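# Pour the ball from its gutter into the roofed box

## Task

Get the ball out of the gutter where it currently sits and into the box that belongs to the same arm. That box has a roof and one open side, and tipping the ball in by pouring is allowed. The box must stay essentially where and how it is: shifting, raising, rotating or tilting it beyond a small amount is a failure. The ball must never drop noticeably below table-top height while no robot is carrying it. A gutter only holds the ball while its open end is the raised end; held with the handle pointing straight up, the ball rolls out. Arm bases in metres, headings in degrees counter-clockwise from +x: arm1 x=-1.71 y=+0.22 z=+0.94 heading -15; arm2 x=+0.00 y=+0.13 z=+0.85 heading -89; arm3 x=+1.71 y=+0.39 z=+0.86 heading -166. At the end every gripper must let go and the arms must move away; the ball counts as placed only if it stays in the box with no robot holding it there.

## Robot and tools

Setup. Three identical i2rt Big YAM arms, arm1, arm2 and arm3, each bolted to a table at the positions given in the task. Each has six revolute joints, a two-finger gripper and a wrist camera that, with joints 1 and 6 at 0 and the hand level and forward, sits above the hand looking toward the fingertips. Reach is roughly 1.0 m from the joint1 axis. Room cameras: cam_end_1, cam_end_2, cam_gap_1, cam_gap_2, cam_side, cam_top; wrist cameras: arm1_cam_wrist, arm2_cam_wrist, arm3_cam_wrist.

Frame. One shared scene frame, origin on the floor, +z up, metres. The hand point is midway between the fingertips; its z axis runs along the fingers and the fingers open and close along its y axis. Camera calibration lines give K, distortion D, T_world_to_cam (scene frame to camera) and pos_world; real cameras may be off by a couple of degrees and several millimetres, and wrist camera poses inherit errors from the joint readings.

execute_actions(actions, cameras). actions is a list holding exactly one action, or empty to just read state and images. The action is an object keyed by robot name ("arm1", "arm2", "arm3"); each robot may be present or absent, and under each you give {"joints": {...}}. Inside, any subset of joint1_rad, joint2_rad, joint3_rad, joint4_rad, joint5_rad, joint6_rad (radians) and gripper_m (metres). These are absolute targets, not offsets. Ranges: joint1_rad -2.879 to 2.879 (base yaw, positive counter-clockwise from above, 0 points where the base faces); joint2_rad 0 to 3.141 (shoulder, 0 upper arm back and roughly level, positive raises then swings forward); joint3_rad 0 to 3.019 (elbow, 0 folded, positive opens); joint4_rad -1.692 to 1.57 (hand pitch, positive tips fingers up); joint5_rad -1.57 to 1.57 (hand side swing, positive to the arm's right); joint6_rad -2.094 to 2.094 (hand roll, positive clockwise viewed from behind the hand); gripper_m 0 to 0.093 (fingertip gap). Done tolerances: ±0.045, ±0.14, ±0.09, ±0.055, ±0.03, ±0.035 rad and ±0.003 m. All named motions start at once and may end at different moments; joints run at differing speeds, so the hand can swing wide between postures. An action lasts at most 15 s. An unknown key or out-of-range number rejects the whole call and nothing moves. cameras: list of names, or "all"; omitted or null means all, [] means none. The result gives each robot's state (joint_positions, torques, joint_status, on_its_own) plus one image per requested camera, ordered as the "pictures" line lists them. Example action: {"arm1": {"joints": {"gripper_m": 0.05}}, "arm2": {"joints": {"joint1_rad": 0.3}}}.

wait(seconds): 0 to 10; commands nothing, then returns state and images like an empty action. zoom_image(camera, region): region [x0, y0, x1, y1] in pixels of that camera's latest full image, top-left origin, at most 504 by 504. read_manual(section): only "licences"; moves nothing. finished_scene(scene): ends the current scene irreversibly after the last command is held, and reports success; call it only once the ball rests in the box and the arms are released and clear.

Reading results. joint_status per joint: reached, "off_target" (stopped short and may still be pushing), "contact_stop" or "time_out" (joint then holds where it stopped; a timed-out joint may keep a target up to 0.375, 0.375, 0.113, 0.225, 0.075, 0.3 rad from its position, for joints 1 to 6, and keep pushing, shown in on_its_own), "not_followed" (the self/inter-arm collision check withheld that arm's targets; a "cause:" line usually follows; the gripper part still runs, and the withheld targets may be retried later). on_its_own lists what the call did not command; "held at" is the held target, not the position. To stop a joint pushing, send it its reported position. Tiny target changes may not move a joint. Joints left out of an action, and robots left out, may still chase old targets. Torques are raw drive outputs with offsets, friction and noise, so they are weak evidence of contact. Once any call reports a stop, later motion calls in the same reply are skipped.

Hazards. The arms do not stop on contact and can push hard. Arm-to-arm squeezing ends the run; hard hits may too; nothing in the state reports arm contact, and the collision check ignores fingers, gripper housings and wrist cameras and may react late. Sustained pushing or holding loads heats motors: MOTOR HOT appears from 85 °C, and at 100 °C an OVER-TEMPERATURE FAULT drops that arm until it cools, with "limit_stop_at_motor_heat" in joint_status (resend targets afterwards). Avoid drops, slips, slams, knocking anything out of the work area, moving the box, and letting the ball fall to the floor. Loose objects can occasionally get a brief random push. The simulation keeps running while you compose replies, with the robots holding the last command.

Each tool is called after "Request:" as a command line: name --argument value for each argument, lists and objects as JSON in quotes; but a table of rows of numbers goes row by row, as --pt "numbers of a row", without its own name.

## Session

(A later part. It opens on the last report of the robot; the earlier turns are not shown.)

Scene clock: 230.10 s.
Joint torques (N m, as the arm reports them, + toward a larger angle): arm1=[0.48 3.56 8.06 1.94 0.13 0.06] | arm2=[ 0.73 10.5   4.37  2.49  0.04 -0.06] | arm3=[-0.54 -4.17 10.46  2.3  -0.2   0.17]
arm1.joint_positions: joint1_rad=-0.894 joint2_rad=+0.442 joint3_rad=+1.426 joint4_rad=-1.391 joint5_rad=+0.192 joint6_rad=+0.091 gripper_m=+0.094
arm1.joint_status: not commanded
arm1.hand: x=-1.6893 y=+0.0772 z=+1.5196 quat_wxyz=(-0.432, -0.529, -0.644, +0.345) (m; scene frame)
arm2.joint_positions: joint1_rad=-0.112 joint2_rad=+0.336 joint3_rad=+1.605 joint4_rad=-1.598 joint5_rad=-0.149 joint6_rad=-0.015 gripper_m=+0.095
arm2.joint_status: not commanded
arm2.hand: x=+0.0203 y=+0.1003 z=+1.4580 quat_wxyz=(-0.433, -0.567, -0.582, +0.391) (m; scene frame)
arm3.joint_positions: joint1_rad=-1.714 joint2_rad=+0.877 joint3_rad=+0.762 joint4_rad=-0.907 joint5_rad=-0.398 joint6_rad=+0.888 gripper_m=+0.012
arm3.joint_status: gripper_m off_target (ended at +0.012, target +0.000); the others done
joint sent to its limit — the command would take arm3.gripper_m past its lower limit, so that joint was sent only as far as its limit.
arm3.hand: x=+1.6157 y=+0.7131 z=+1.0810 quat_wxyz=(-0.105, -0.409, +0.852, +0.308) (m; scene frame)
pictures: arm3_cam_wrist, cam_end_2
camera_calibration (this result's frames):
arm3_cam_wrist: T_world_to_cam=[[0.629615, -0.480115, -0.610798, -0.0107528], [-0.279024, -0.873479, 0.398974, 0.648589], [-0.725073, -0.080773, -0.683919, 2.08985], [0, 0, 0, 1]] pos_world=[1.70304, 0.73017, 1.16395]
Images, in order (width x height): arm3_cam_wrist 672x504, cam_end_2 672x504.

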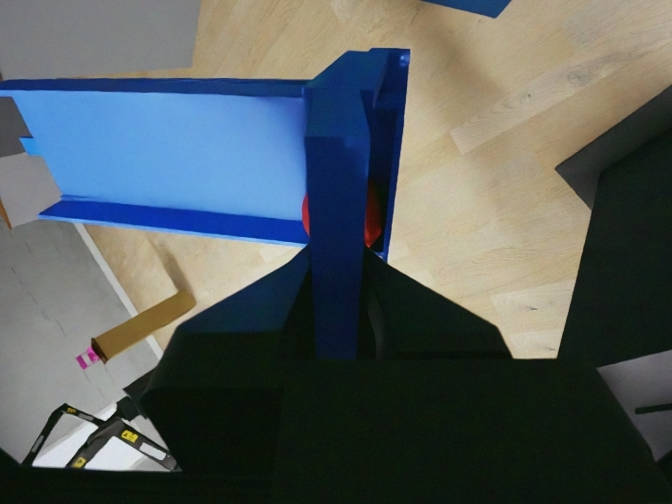

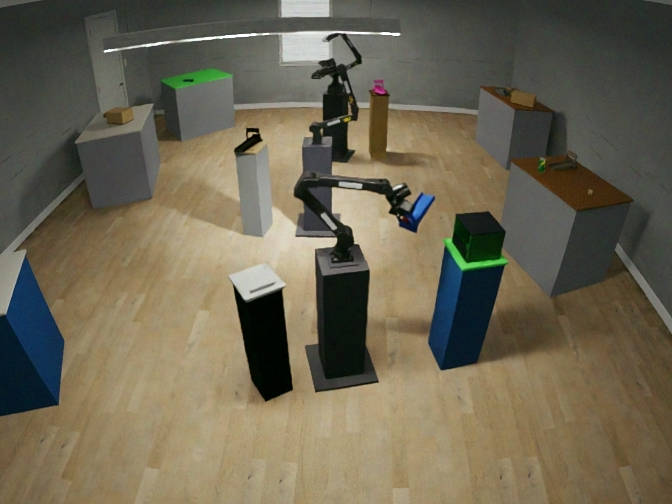

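Request:
execute_actions --actions '[{"arm3": {"joints": {"joint1_rad": -1.715, "joint2_rad": 0.96, "joint3_rad": 0.615, "joint4_rad": -0.735, "joint5_rad": 0.0, "joint6_rad": 1.575, "gripper_m": 0.0}}}]' --cameras '["arm3_cam_wrist", "cam_end_2", "cam_top", "cam_side"]'

Scene clock: 242.40 s.
Joint torques (N m, as the arm reports them, + toward a larger angle): arm1=[0.51 3.58 8.05 1.93 0.13 0.06] | arm2=[ 0.36 10.55  4.22  2.47  0.03 -0.06] | arm3=[-0.62 -5.47 10.9   2.14  0.32  0.18]
arm1.joint_positions: joint1_rad=-0.894 joint2_rad=+0.442 joint3_rad=+1.426 joint4_rad=-1.391 joint5_rad=+0.192 joint6_rad=+0.091 gripper_m=+0.094
arm1.joint_status: not commanded
arm1.hand: x=-1.6893 y=+0.0772 z=+1.5196 quat_wxyz=(-0.432, -0.529, -0.644, +0.345) (m; scene frame)
arm2.joint_positions: joint1_rad=-0.112 joint2_rad=+0.336 joint3_rad=+1.605 joint4_rad=-1.598 joint5_rad=-0.149 joint6_rad=-0.015 gripper_m=+0.095
arm2.joint_status: not commanded
arm2.hand: x=+0.0203 y=+0.1003 z=+1.4580 quat_wxyz=(-0.433, -0.567, -0.582, +0.391) (m; scene frame)
arm3.joint_positions: joint1_rad=-1.714 joint2_rad=+0.975 joint3_rad=+0.591 joint4_rad=-0.756 joint5_rad=-0.002 joint6_rad=+1.563 gripper_m=+0.012
arm3.joint_status: gripper_m off_target (ended at +0.012, target +0.000); the others done
joint sent to its limit — the command would take arm3.gripper_m past its lower limit, so that joint was sent only as far as its limit.
arm3.hand: x=+1.6828 y=+0.7096 z=+0.9742 quat_wxyz=(-0.010, -0.052, +0.976, +0.213) (m; scene frame)
pictures: arm3_cam_wrist, cam_end_2, cam_side, cam_top
camera_calibration (this result's frames):
arm3_cam_wrist: T_world_to_cam=[[0.0921612, -0.904737, -0.415881, 0.895981], [-0.788437, -0.321399, 0.524472, 1.05008], [-0.608173, 0.27956, -0.742948, 1.67035], [0, 0, 0, 1]] pos_world=[1.76121, 0.681159, 1.06287]
Images, in order (width x height): arm3_cam_wrist 672x504, cam_end_2 672x504, cam_side 672x504, cam_top 672x504.

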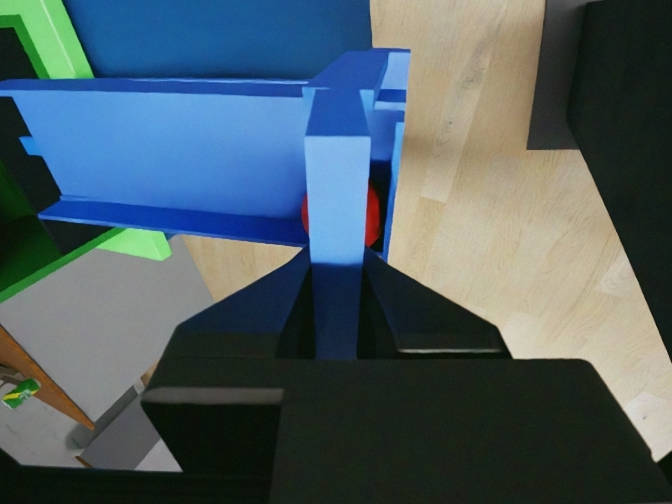

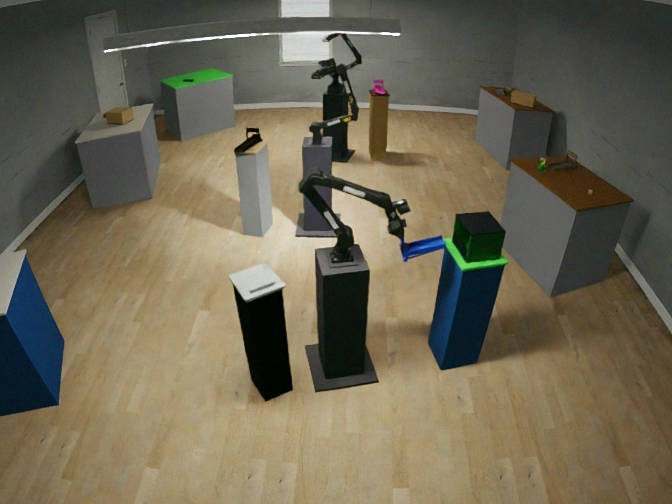

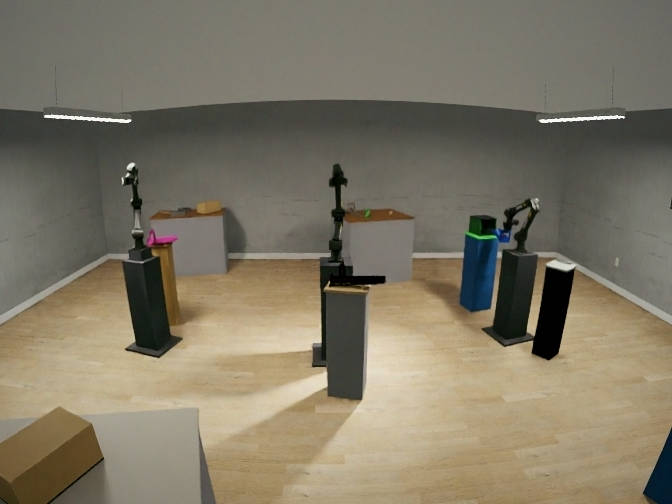

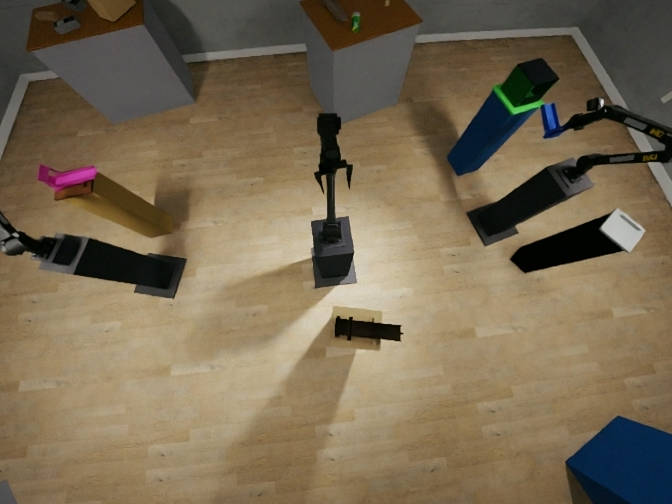

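Request:
zoom_image --camera "cam_end_2" --region '[380, 190, 530, 300]'

Request:
zoom_image --camera "cam_side" --region '[440, 185, 560, 275]'

Request:
zoom_image --camera "cam_top" --region '[470, 40, 630, 160]'

Region (380, 190, 530, 300) of cam_end_2's 672x504 image, scaled by 3.360, with more detail than that image has; it fills the top 370 rows of this view, and the rest is white.

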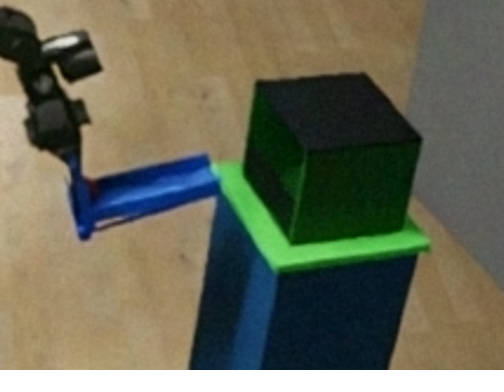

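Region (440, 185, 560, 275) of cam_side's 672x504 image, scaled by 4.200, with more detail than that image has; it fills the top 378 rows of this view, and the rest is white.

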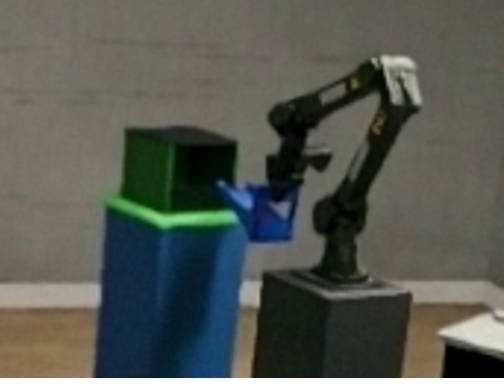

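Region (470, 40, 630, 160) of cam_top's 672x504 image, scaled by 3.150, with more detail than that image has; it fills the top 378 rows of this view, and the rest is white.

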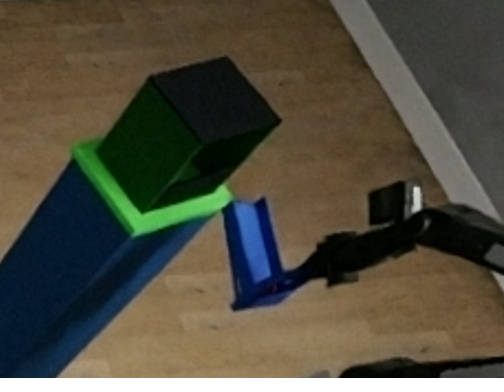

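Request:
execute_actions --actions '[{"arm3": {"joints": {"joint1_rad": -1.665, "joint2_rad": 1.025, "joint3_rad": 0.76, "joint4_rad": -0.83, "joint5_rad": 0.0, "joint6_rad": 1.575, "gripper_m": 0.0}}}]' --cameras '["arm3_cam_wrist", "cam_end_2", "cam_top", "cam_side"]'

Scene clock: 301.73 s.
Joint torques (N m, as the arm reports them, + toward a larger angle): arm1=[0.59 3.61 8.05 1.96 0.13 0.05] | arm2=[ 0.71 10.17  4.36  2.48  0.03 -0.03] | arm3=[-0.01 -6.86 13.52  1.17  0.24  0.18]
arm1.joint_positions: joint1_rad=-0.894 joint2_rad=+0.442 joint3_rad=+1.426 joint4_rad=-1.391 joint5_rad=+0.192 joint6_rad=+0.091 gripper_m=+0.094
arm1.joint_status: not commanded
arm1.hand: x=-1.6893 y=+0.0772 z=+1.5196 quat_wxyz=(-0.432, -0.529, -0.644, +0.345) (m; scene frame)
arm2.joint_positions: joint1_rad=-0.112 joint2_rad=+0.336 joint3_rad=+1.605 joint4_rad=-1.598 joint5_rad=-0.149 joint6_rad=-0.015 gripper_m=+0.095
arm2.joint_status: not commanded
arm2.hand: x=+0.0203 y=+0.1003 z=+1.4580 quat_wxyz=(-0.433, -0.567, -0.582, +0.391) (m; scene frame)
arm3.joint_positions: joint1_rad=-1.671 joint2_rad=+1.037 joint3_rad=+0.706 joint4_rad=-0.830 joint5_rad=-0.001 joint6_rad=+1.564 gripper_m=+0.012
arm3.joint_status: gripper_m off_target (ended at +0.012, target +0.000); the others done
arm3.hand: x=+1.6657 y=+0.7321 z=+0.9999 quat_wxyz=(-0.013, -0.073, +0.976, +0.203) (m; scene frame)
pictures: arm3_cam_wrist, cam_end_2, cam_side, cam_top
camera_calibration (this result's frames):
arm3_cam_wrist: T_world_to_cam=[[0.131459, -0.908516, -0.396633, 0.846616], [-0.776198, -0.343211, 0.528888, 1.02153], [-0.616632, 0.238339, -0.750307, 1.72435], [0, 0, 0, 1]] pos_world=[1.7449, 0.708783, 1.08932]
Images, in order (width x height): arm3_cam_wrist 672x504, cam_end_2 672x504, cam_side 672x504, cam_top 672x504.

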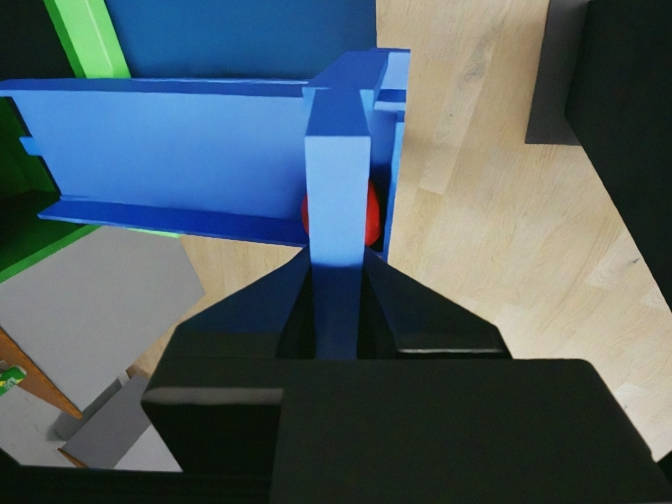

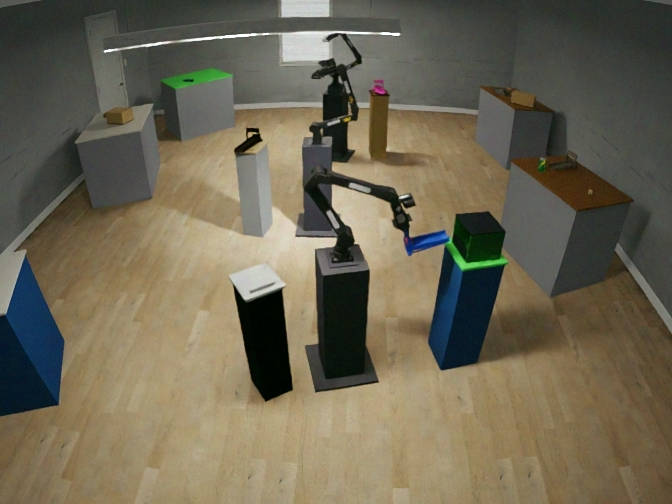

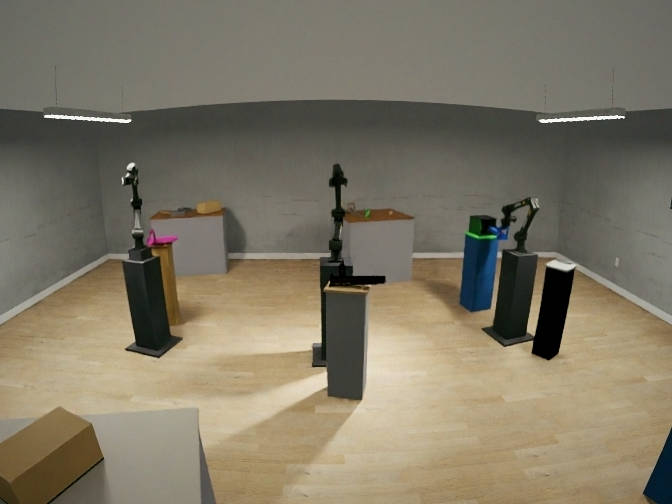

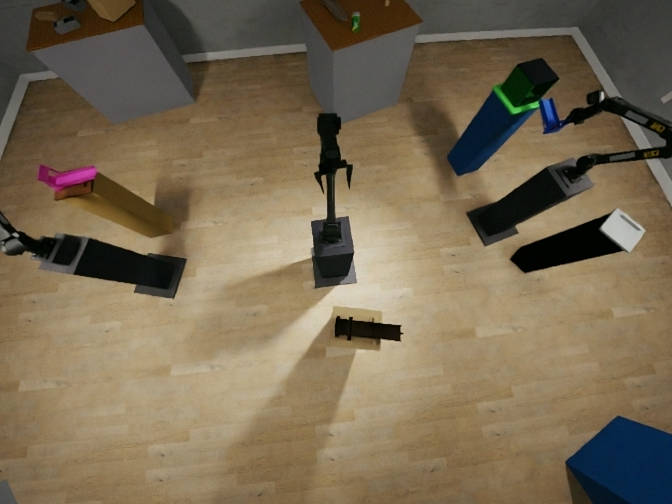

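Request:
zoom_image --camera "cam_end_2" --region '[380, 190, 530, 300]'

Request:
zoom_image --camera "cam_side" --region '[440, 185, 560, 275]'

Request:
zoom_image --camera "cam_top" --region '[470, 40, 630, 160]'

Region (380, 190, 530, 300) of cam_end_2's 672x504 image, scaled by 3.360, with more detail than that image has; it fills the top 370 rows of this view, and the rest is white.

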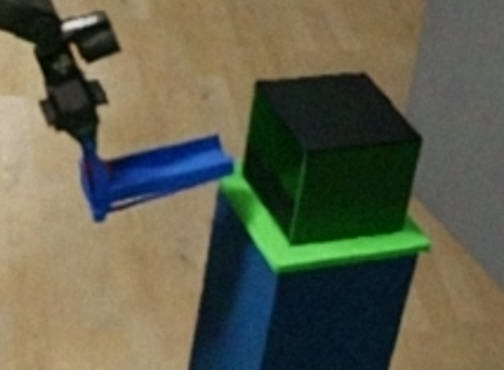

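Region (440, 185, 560, 275) of cam_side's 672x504 image, scaled by 4.200, with more detail than that image has; it fills the top 378 rows of this view, and the rest is white.

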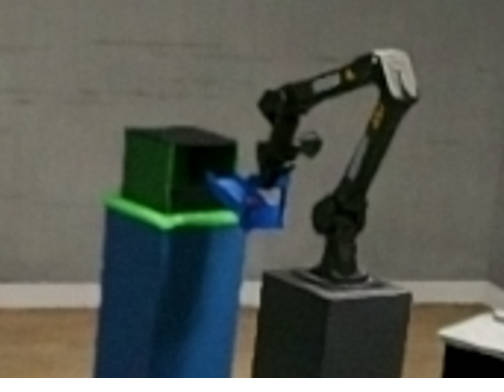

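Region (470, 40, 630, 160) of cam_top's 672x504 image, scaled by 3.150, with more detail than that image has; it fills the top 378 rows of this view, and the rest is white.

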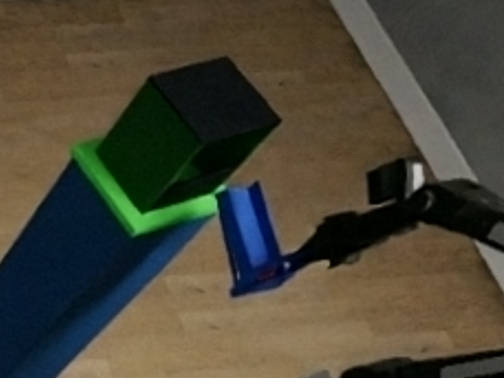

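Request:
execute_actions --actions '[{"arm3": {"joints": {"joint1_rad": -1.665, "joint2_rad": 1.19, "joint3_rad": 0.915, "joint4_rad": -0.80, "joint5_rad": 0.0, "joint6_rad": 1.575, "gripper_m": 0.0}}}]' --cameras '["arm3_cam_wrist", "cam_end_2", "cam_top", "cam_side"]'

Scene clock: 322.47 s.
Joint torques (N m, as the arm reports them, + toward a larger angle): arm1=[0.62 3.6  8.05 1.92 0.13 0.05] | arm2=[ 0.4  10.37  4.37  2.47  0.04 -0.05] | arm3=[ 0.03 -9.82 13.49  1.66  0.26  0.18]
arm1.joint_positions: joint1_rad=-0.894 joint2_rad=+0.442 joint3_rad=+1.426 joint4_rad=-1.391 joint5_rad=+0.192 joint6_rad=+0.091 gripper_m=+0.094
arm1.joint_status: not commanded
arm1.hand: x=-1.6893 y=+0.0772 z=+1.5196 quat_wxyz=(-0.432, -0.529, -0.644, +0.345) (m; scene frame)
arm2.joint_positions: joint1_rad=-0.112 joint2_rad=+0.336 joint3_rad=+1.605 joint4_rad=-1.598 joint5_rad=-0.149 joint6_rad=-0.015 gripper_m=+0.095
arm2.joint_status: not commanded
arm2.hand: x=+0.0203 y=+0.1003 z=+1.4580 quat_wxyz=(-0.433, -0.567, -0.582, +0.391) (m; scene frame)
arm3.joint_positions: joint1_rad=-1.671 joint2_rad=+1.201 joint3_rad=+0.859 joint4_rad=-0.812 joint5_rad=-0.001 joint6_rad=+1.565 gripper_m=+0.012
arm3.joint_status: gripper_m off_target (ended at +0.012, target +0.000); the others done
arm3.hand: x=+1.6571 y=+0.7923 z=+1.0132 quat_wxyz=(-0.014, -0.073, +0.976, +0.206) (m; scene frame)
pictures: arm3_cam_wrist, cam_end_2, cam_side, cam_top
camera_calibration (this result's frames):
arm3_cam_wrist: T_world_to_cam=[[0.130747, -0.906155, -0.402229, 0.91269], [-0.775778, -0.346129, 0.527601, 1.03138], [-0.617312, 0.243058, -0.748231, 1.70991], [0, 0, 0, 1]] pos_world=[1.73634, 0.768423, 1.10236]
Images, in order (width x height): arm3_cam_wrist 672x504, cam_end_2 672x504, cam_side 672x504, cam_top 672x504.

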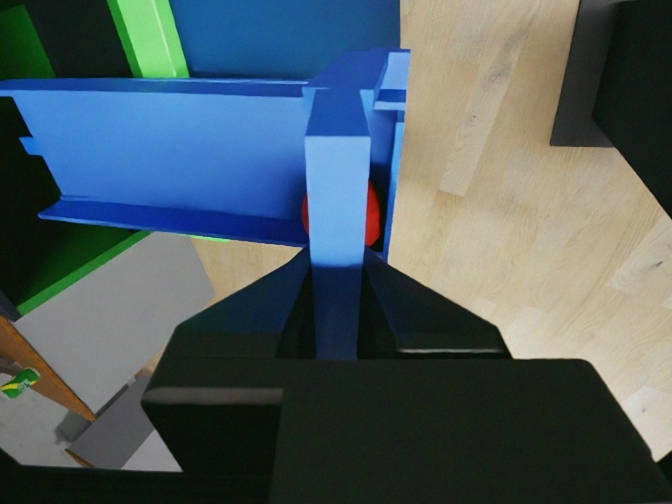

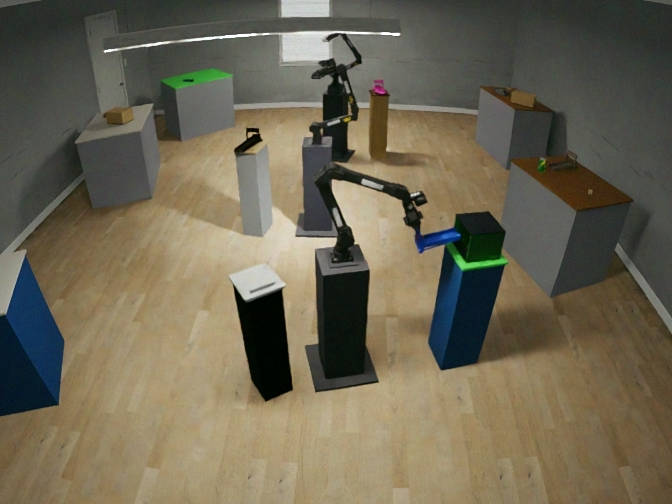

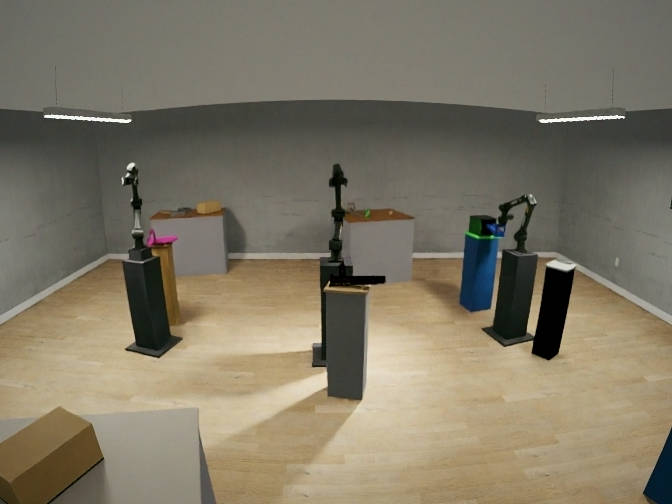

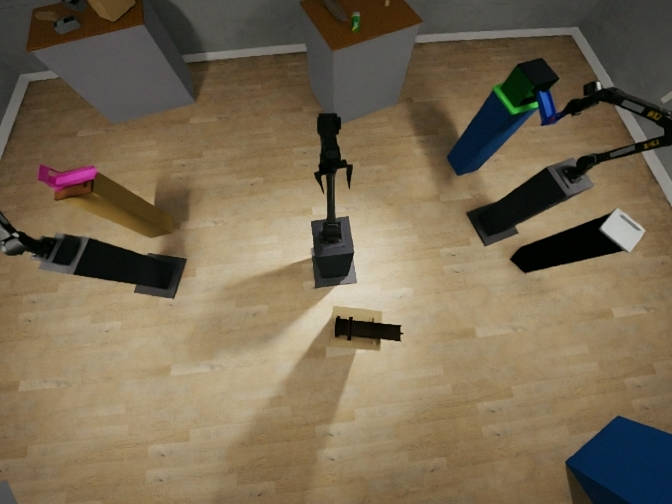

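Request:
zoom_image --camera "cam_end_2" --region '[380, 190, 530, 300]'

Request:
zoom_image --camera "cam_side" --region '[440, 185, 560, 275]'

Request:
zoom_image --camera "cam_top" --region '[470, 40, 630, 160]'

Region (380, 190, 530, 300) of cam_end_2's 672x504 image, scaled by 3.360, with more detail than that image has; it fills the top 370 rows of this view, and the rest is white.

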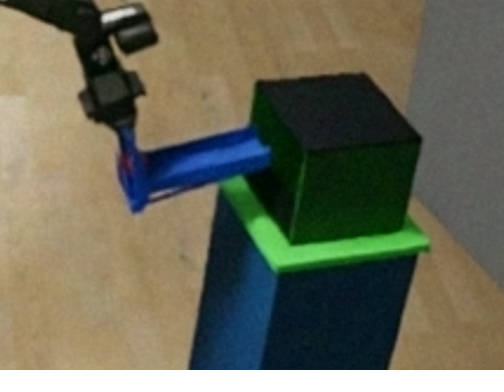

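Region (440, 185, 560, 275) of cam_side's 672x504 image, scaled by 4.200, with more detail than that image has; it fills the top 378 rows of this view, and the rest is white.

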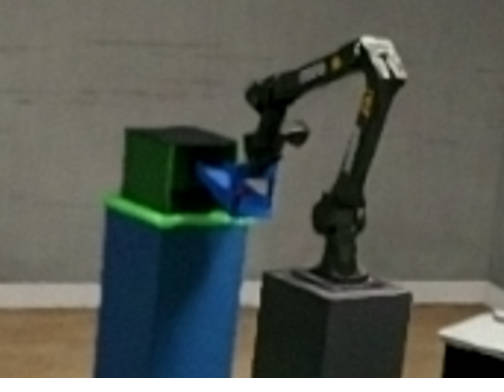

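Region (470, 40, 630, 160) of cam_top's 672x504 image, scaled by 3.150, with more detail than that image has; it fills the top 378 rows of this view, and the rest is white.

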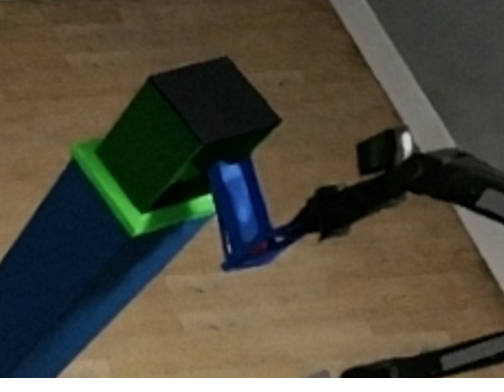

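Request:
execute_actions --actions '[{"arm3": {"joints": {"joint1_rad": -1.665, "joint2_rad": 1.354, "joint3_rad": 1.055, "joint4_rad": -0.777, "joint5_rad": 0.0, "joint6_rad": 1.575, "gripper_m": 0.0}}}]' --cameras '["arm3_cam_wrist", "cam_end_2", "cam_top", "cam_side"]'

Request:
zoom_image --camera "cam_end_2" --region '[380, 190, 530, 300]'

Request:
zoom_image --camera "cam_top" --region '[470, 40, 630, 160]'

Scene clock: 343.60 s.
Joint torques (N m, as the arm reports them, + toward a larger angle): arm1=[0.58 3.59 8.06 1.93 0.13 0.05] | arm2=[ 0.83 10.27  4.39  2.61  0.02 -0.07] | arm3=[ -0.42 -12.36  13.5    1.69   0.27   0.14]
arm1.joint_positions: joint1_rad=-0.894 joint2_rad=+0.442 joint3_rad=+1.426 joint4_rad=-1.391 joint5_rad=+0.192 joint6_rad=+0.091 gripper_m=+0.094
arm1.joint_status: not commanded
arm1.hand: x=-1.6893 y=+0.0772 z=+1.5196 quat_wxyz=(-0.432, -0.529, -0.644, +0.345) (m; scene frame)
arm2.joint_positions: joint1_rad=-0.112 joint2_rad=+0.336 joint3_rad=+1.605 joint4_rad=-1.598 joint5_rad=-0.149 joint6_rad=-0.015 gripper_m=+0.095
arm2.joint_status: not commanded
arm2.hand: x=+0.0203 y=+0.1003 z=+1.4580 quat_wxyz=(-0.433, -0.567, -0.582, +0.391) (m; scene frame)
arm3.joint_positions: joint1_rad=-1.671 joint2_rad=+1.367 joint3_rad=+0.999 joint4_rad=-0.788 joint5_rad=-0.001 joint6_rad=+1.565 gripper_m=+0.012
arm3.joint_status: gripper_m off_target (ended at +0.012, target +0.000); the others done
arm3.hand: x=+1.6486 y=+0.8512 z=+1.0108 quat_wxyz=(-0.014, -0.073, +0.976, +0.205) (m; scene frame)
pictures: arm3_cam_wrist, cam_end_2, cam_side, cam_top
camera_calibration (this result's frames):
arm3_cam_wrist: T_world_to_cam=[[0.130852, -0.906913, -0.400482, 0.964892], [-0.775922, -0.34513, 0.528044, 1.04542], [-0.617108, 0.241647, -0.748855, 1.69013], [0, 0, 0, 1]] pos_world=[1.7279, 0.827463, 1.10006]
Images, in order (width x height): arm3_cam_wrist 672x504, cam_end_2 672x504, cam_side 672x504, cam_top 672x504.

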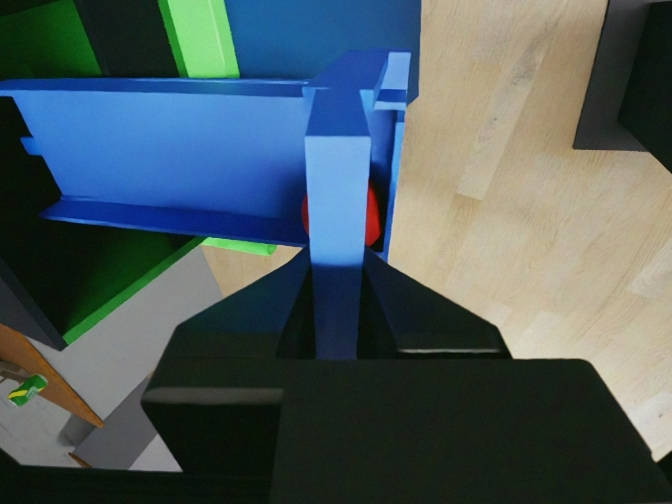

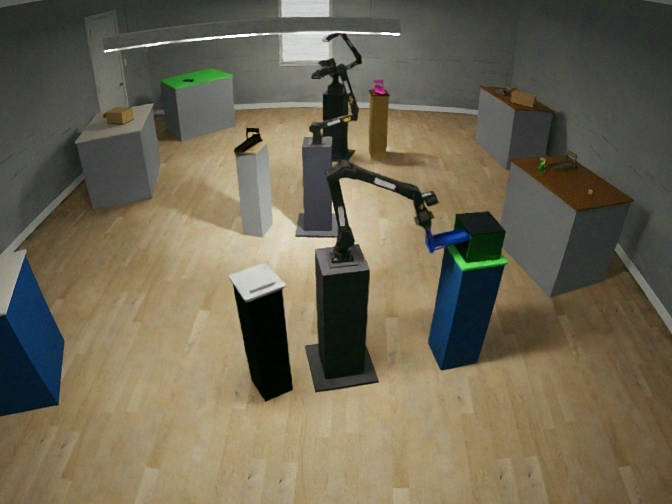

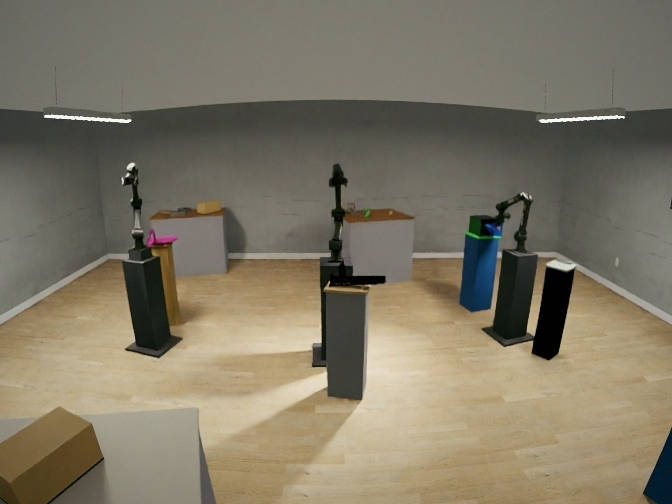

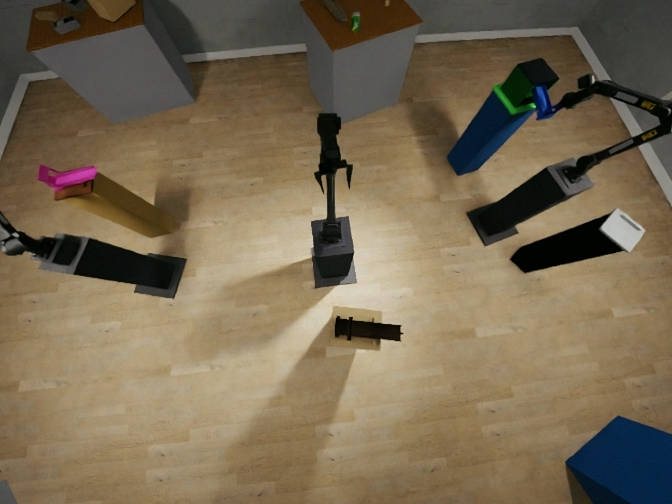

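Region (380, 190, 530, 300) of cam_end_2's 672x504 image, scaled by 3.360, with more detail than that image has; it fills the top 370 rows of this view, and the rest is white.

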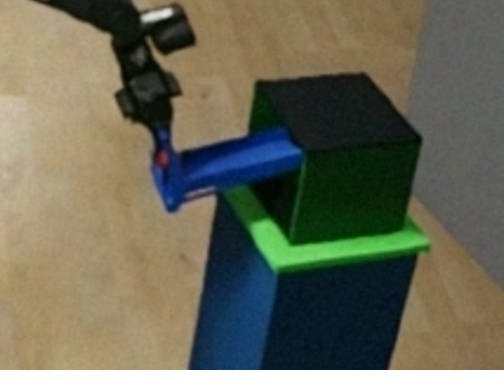

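Region (470, 40, 630, 160) of cam_top's 672x504 image, scaled by 3.150, with more detail than that image has; it fills the top 378 rows of this view, and the rest is white.

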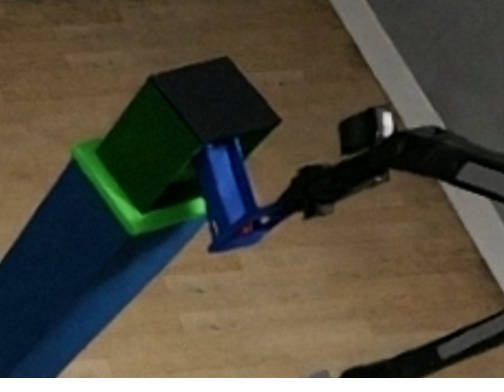

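Request:
execute_actions --actions '[{"arm3": {"joints": {"joint1_rad": -1.665, "joint2_rad": 1.414, "joint3_rad": 1.196, "joint4_rad": -0.971, "joint5_rad": 0.0, "joint6_rad": 1.575, "gripper_m": 0.0}}}]' --cameras '["arm3_cam_wrist", "cam_end_2"]'

Request:
zoom_image --camera "cam_end_2" --region '[380, 190, 530, 300]'

Scene clock: 367.97 s.
Joint torques (N m, as the arm reports them, + toward a larger angle): arm1=[0.54 3.56 8.08 1.94 0.12 0.05] | arm2=[ 0.7  10.77  4.41  2.58  0.02 -0.07] | arm3=[ -0.23 -13.23  13.81   0.89   0.26   0.16]
arm1.joint_positions: joint1_rad=-0.894 joint2_rad=+0.442 joint3_rad=+1.426 joint4_rad=-1.391 joint5_rad=+0.192 joint6_rad=+0.091 gripper_m=+0.094
arm1.joint_status: not commanded
arm1.hand: x=-1.6893 y=+0.0772 z=+1.5196 quat_wxyz=(-0.432, -0.529, -0.644, +0.345) (m; scene frame)
arm2.joint_positions: joint1_rad=-0.112 joint2_rad=+0.336 joint3_rad=+1.605 joint4_rad=-1.598 joint5_rad=-0.149 joint6_rad=-0.015 gripper_m=+0.095
arm2.joint_status: not commanded
arm2.hand: x=+0.0203 y=+0.1003 z=+1.4580 quat_wxyz=(-0.433, -0.567, -0.582, +0.391) (m; scene frame)
arm3.joint_positions: joint1_rad=-1.671 joint2_rad=+1.427 joint3_rad=+1.137 joint4_rad=-0.969 joint5_rad=-0.001 joint6_rad=+1.565 gripper_m=+0.012
arm3.joint_status: gripper_m off_target (ended at +0.012, target +0.000); the others done
arm3.hand: x=+1.6473 y=+0.8602 z=+1.0299 quat_wxyz=(-0.010, -0.073, +0.985, +0.154) (m; scene frame)
pictures: arm3_cam_wrist, cam_end_2
camera_calibration (this result's frames):
arm3_cam_wrist: T_world_to_cam=[[0.1358, -0.942778, -0.304512, 0.904724], [-0.783821, -0.290225, 0.548994, 0.981622], [-0.605957, 0.164129, -0.778382, 1.78015], [0, 0, 0, 1]] pos_world=[1.72525, 0.84567, 1.12223]
Images, in order (width x height): arm3_cam_wrist 672x504, cam_end_2 672x504.

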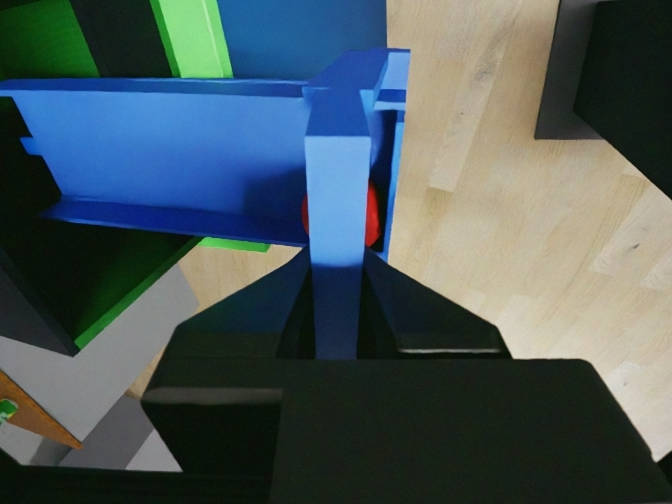

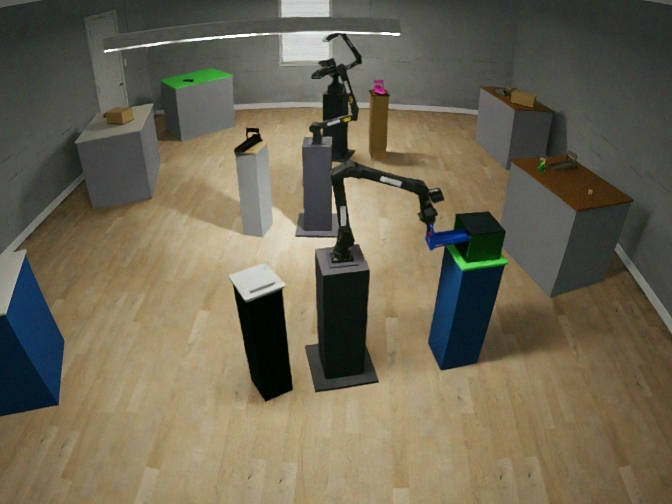

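Region (380, 190, 530, 300) of cam_end_2's 672x504 image, scaled by 3.360, with more detail than that image has; it fills the top 370 rows of this view, and the rest is white.

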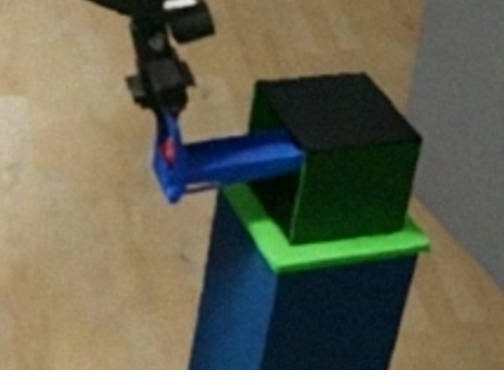

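Good. Next pour step (ε≈12°).

Request:
execute_actions --actions '[{"arm3": {"joints": {"joint1_rad": -1.665, "joint2_rad": 1.479, "joint3_rad": 1.355, "joint4_rad": -1.168, "joint5_rad": 0.0, "joint6_rad": 1.575, "gripper_m": 0.0}}}]' --cameras '["arm3_cam_wrist", "cam_end_2"]'

Request:
zoom_image --camera "cam_end_2" --region '[380, 190, 530, 300]'

Scene clock: 372.70 s.
Joint torques (N m, as the arm reports them, + toward a larger angle): arm1=[0.61 3.53 8.08 1.94 0.13 0.05] | arm2=[ 1.03 10.56  4.43  2.55  0.02 -0.05] | arm3=[ -0.02 -14.91  13.88   0.74   0.26   0.14]
arm1.joint_positions: joint1_rad=-0.894 joint2_rad=+0.442 joint3_rad=+1.426 joint4_rad=-1.391 joint5_rad=+0.192 joint6_rad=+0.091 gripper_m=+0.094
arm1.joint_status: not commanded
arm1.hand: x=-1.6893 y=+0.0772 z=+1.5196 quat_wxyz=(-0.432, -0.529, -0.644, +0.345) (m; scene frame)
arm2.joint_positions: joint1_rad=-0.112 joint2_rad=+0.336 joint3_rad=+1.605 joint4_rad=-1.598 joint5_rad=-0.149 joint6_rad=-0.015 gripper_m=+0.095
arm2.joint_status: not commanded
arm2.hand: x=+0.0203 y=+0.1003 z=+1.4580 quat_wxyz=(-0.433, -0.567, -0.582, +0.391) (m; scene frame)
arm3.joint_positions: joint1_rad=-1.671 joint2_rad=+1.492 joint3_rad=+1.296 joint4_rad=-1.164 joint5_rad=-0.001 joint6_rad=+1.565 gripper_m=+0.012
arm3.joint_status: gripper_m off_target (ended at +0.012, target +0.000); the others done
arm3.hand: x=+1.6459 y=+0.8699 z=+1.0567 quat_wxyz=(-0.007, -0.074, +0.992, +0.104) (m; scene frame)
pictures: arm3_cam_wrist, cam_end_2
camera_calibration (this result's frames):
arm3_cam_wrist: T_world_to_cam=[[0.13927, -0.968334, -0.207205, 0.835948], [-0.791818, -0.234551, 0.563924, 0.917518], [-0.594666, 0.0855309, -0.79941, 1.8706], [0, 0, 0, 1]] pos_world=[1.72247, 0.864687, 1.15118]
Images, in order (width x height): arm3_cam_wrist 672x504, cam_end_2 672x504.

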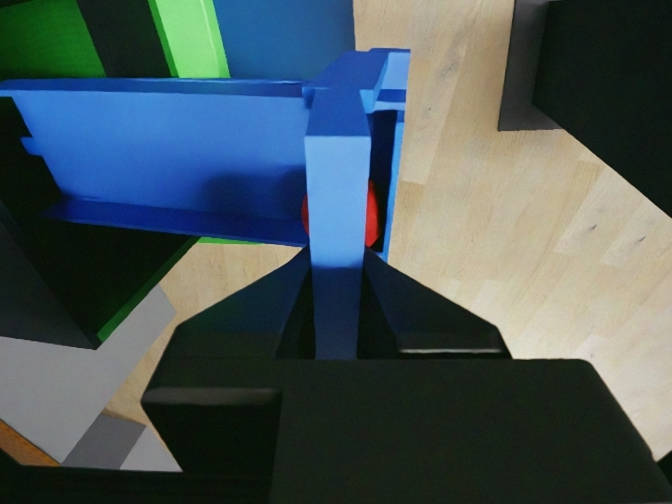

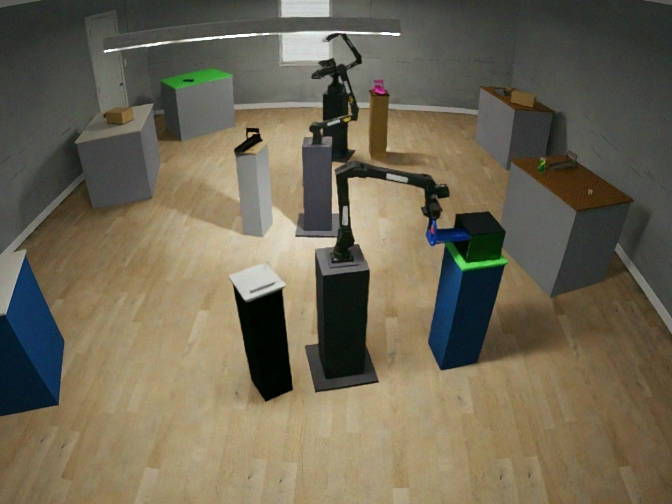

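Region (380, 190, 530, 300) of cam_end_2's 672x504 image, scaled by 3.360, with more detail than that image has; it fills the top 370 rows of this view, and the rest is white.

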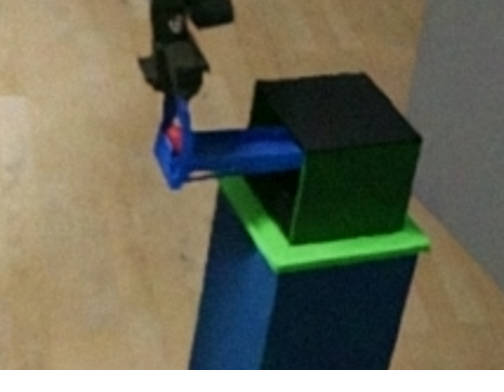

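Request:
execute_actions --actions '[{"arm3": {"joints": {"joint1_rad": -1.665, "joint2_rad": 1.561, "joint3_rad": 1.523, "joint4_rad": -1.36, "joint5_rad": 0.0, "joint6_rad": 1.575, "gripper_m": 0.0}}}]' --cameras '["arm3_cam_wrist", "cam_end_2"]'

Request:
zoom_image --camera "cam_end_2" --region '[380, 190, 530, 300]'

Scene clock: 377.87 s.
Joint torques (N m, as the arm reports them, + toward a larger angle): arm1=[0.65 3.59 8.06 1.94 0.13 0.05] | arm2=[ 0.8  10.38  4.44  2.53  0.03 -0.04] | arm3=[ -0.08 -16.19  14.23   0.54   0.27   0.22]
arm1.joint_positions: joint1_rad=-0.894 joint2_rad=+0.442 joint3_rad=+1.426 joint4_rad=-1.391 joint5_rad=+0.192 joint6_rad=+0.091 gripper_m=+0.094
arm1.joint_status: not commanded
arm1.hand: x=-1.6893 y=+0.0772 z=+1.5196 quat_wxyz=(-0.432, -0.529, -0.644, +0.345) (m; scene frame)
arm2.joint_positions: joint1_rad=-0.112 joint2_rad=+0.336 joint3_rad=+1.605 joint4_rad=-1.598 joint5_rad=-0.149 joint6_rad=-0.015 gripper_m=+0.095
arm2.joint_status: not commanded
arm2.hand: x=+0.0203 y=+0.1003 z=+1.4580 quat_wxyz=(-0.433, -0.567, -0.582, +0.391) (m; scene frame)
arm3.joint_positions: joint1_rad=-1.671 joint2_rad=+1.575 joint3_rad=+1.461 joint4_rad=-1.355 joint5_rad=-0.001 joint6_rad=+1.565 gripper_m=+0.012
arm3.joint_status: gripper_m off_target (ended at +0.012, target +0.000); the others done
arm3.hand: x=+1.6444 y=+0.8798 z=+1.0792 quat_wxyz=(-0.003, -0.074, +0.996, +0.050) (m; scene frame)
pictures: arm3_cam_wrist, cam_end_2
camera_calibration (this result's frames):
arm3_cam_wrist: T_world_to_cam=[[0.141434, -0.984901, -0.0998298, 0.745538], [-0.80063, -0.173113, 0.573605, 0.856001], [-0.582227, -0.00120034, -0.813026, 1.9574], [0, 0, 0, 1]] pos_world=[1.71954, 0.884816, 1.17483]
Images, in order (width x height): arm3_cam_wrist 672x504, cam_end_2 672x504.

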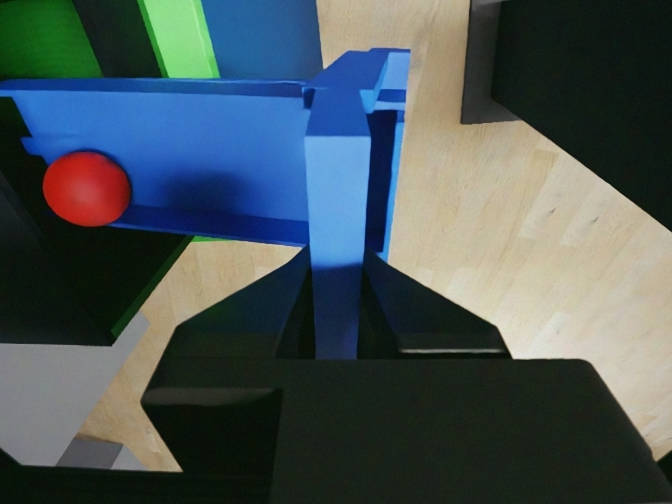

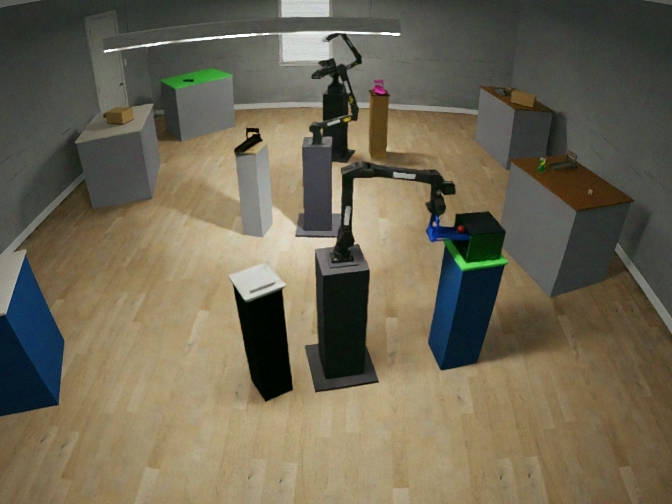

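Region (380, 190, 530, 300) of cam_end_2's 672x504 image, scaled by 3.360, with more detail than that image has; it fills the top 370 rows of this view, and the rest is white.

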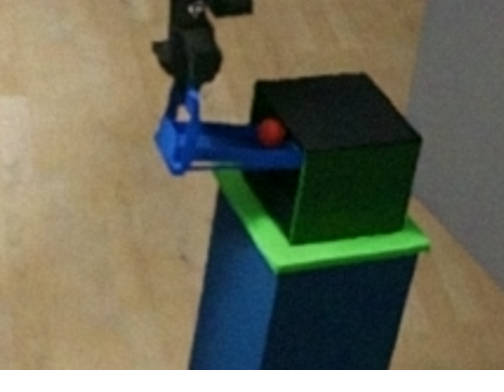

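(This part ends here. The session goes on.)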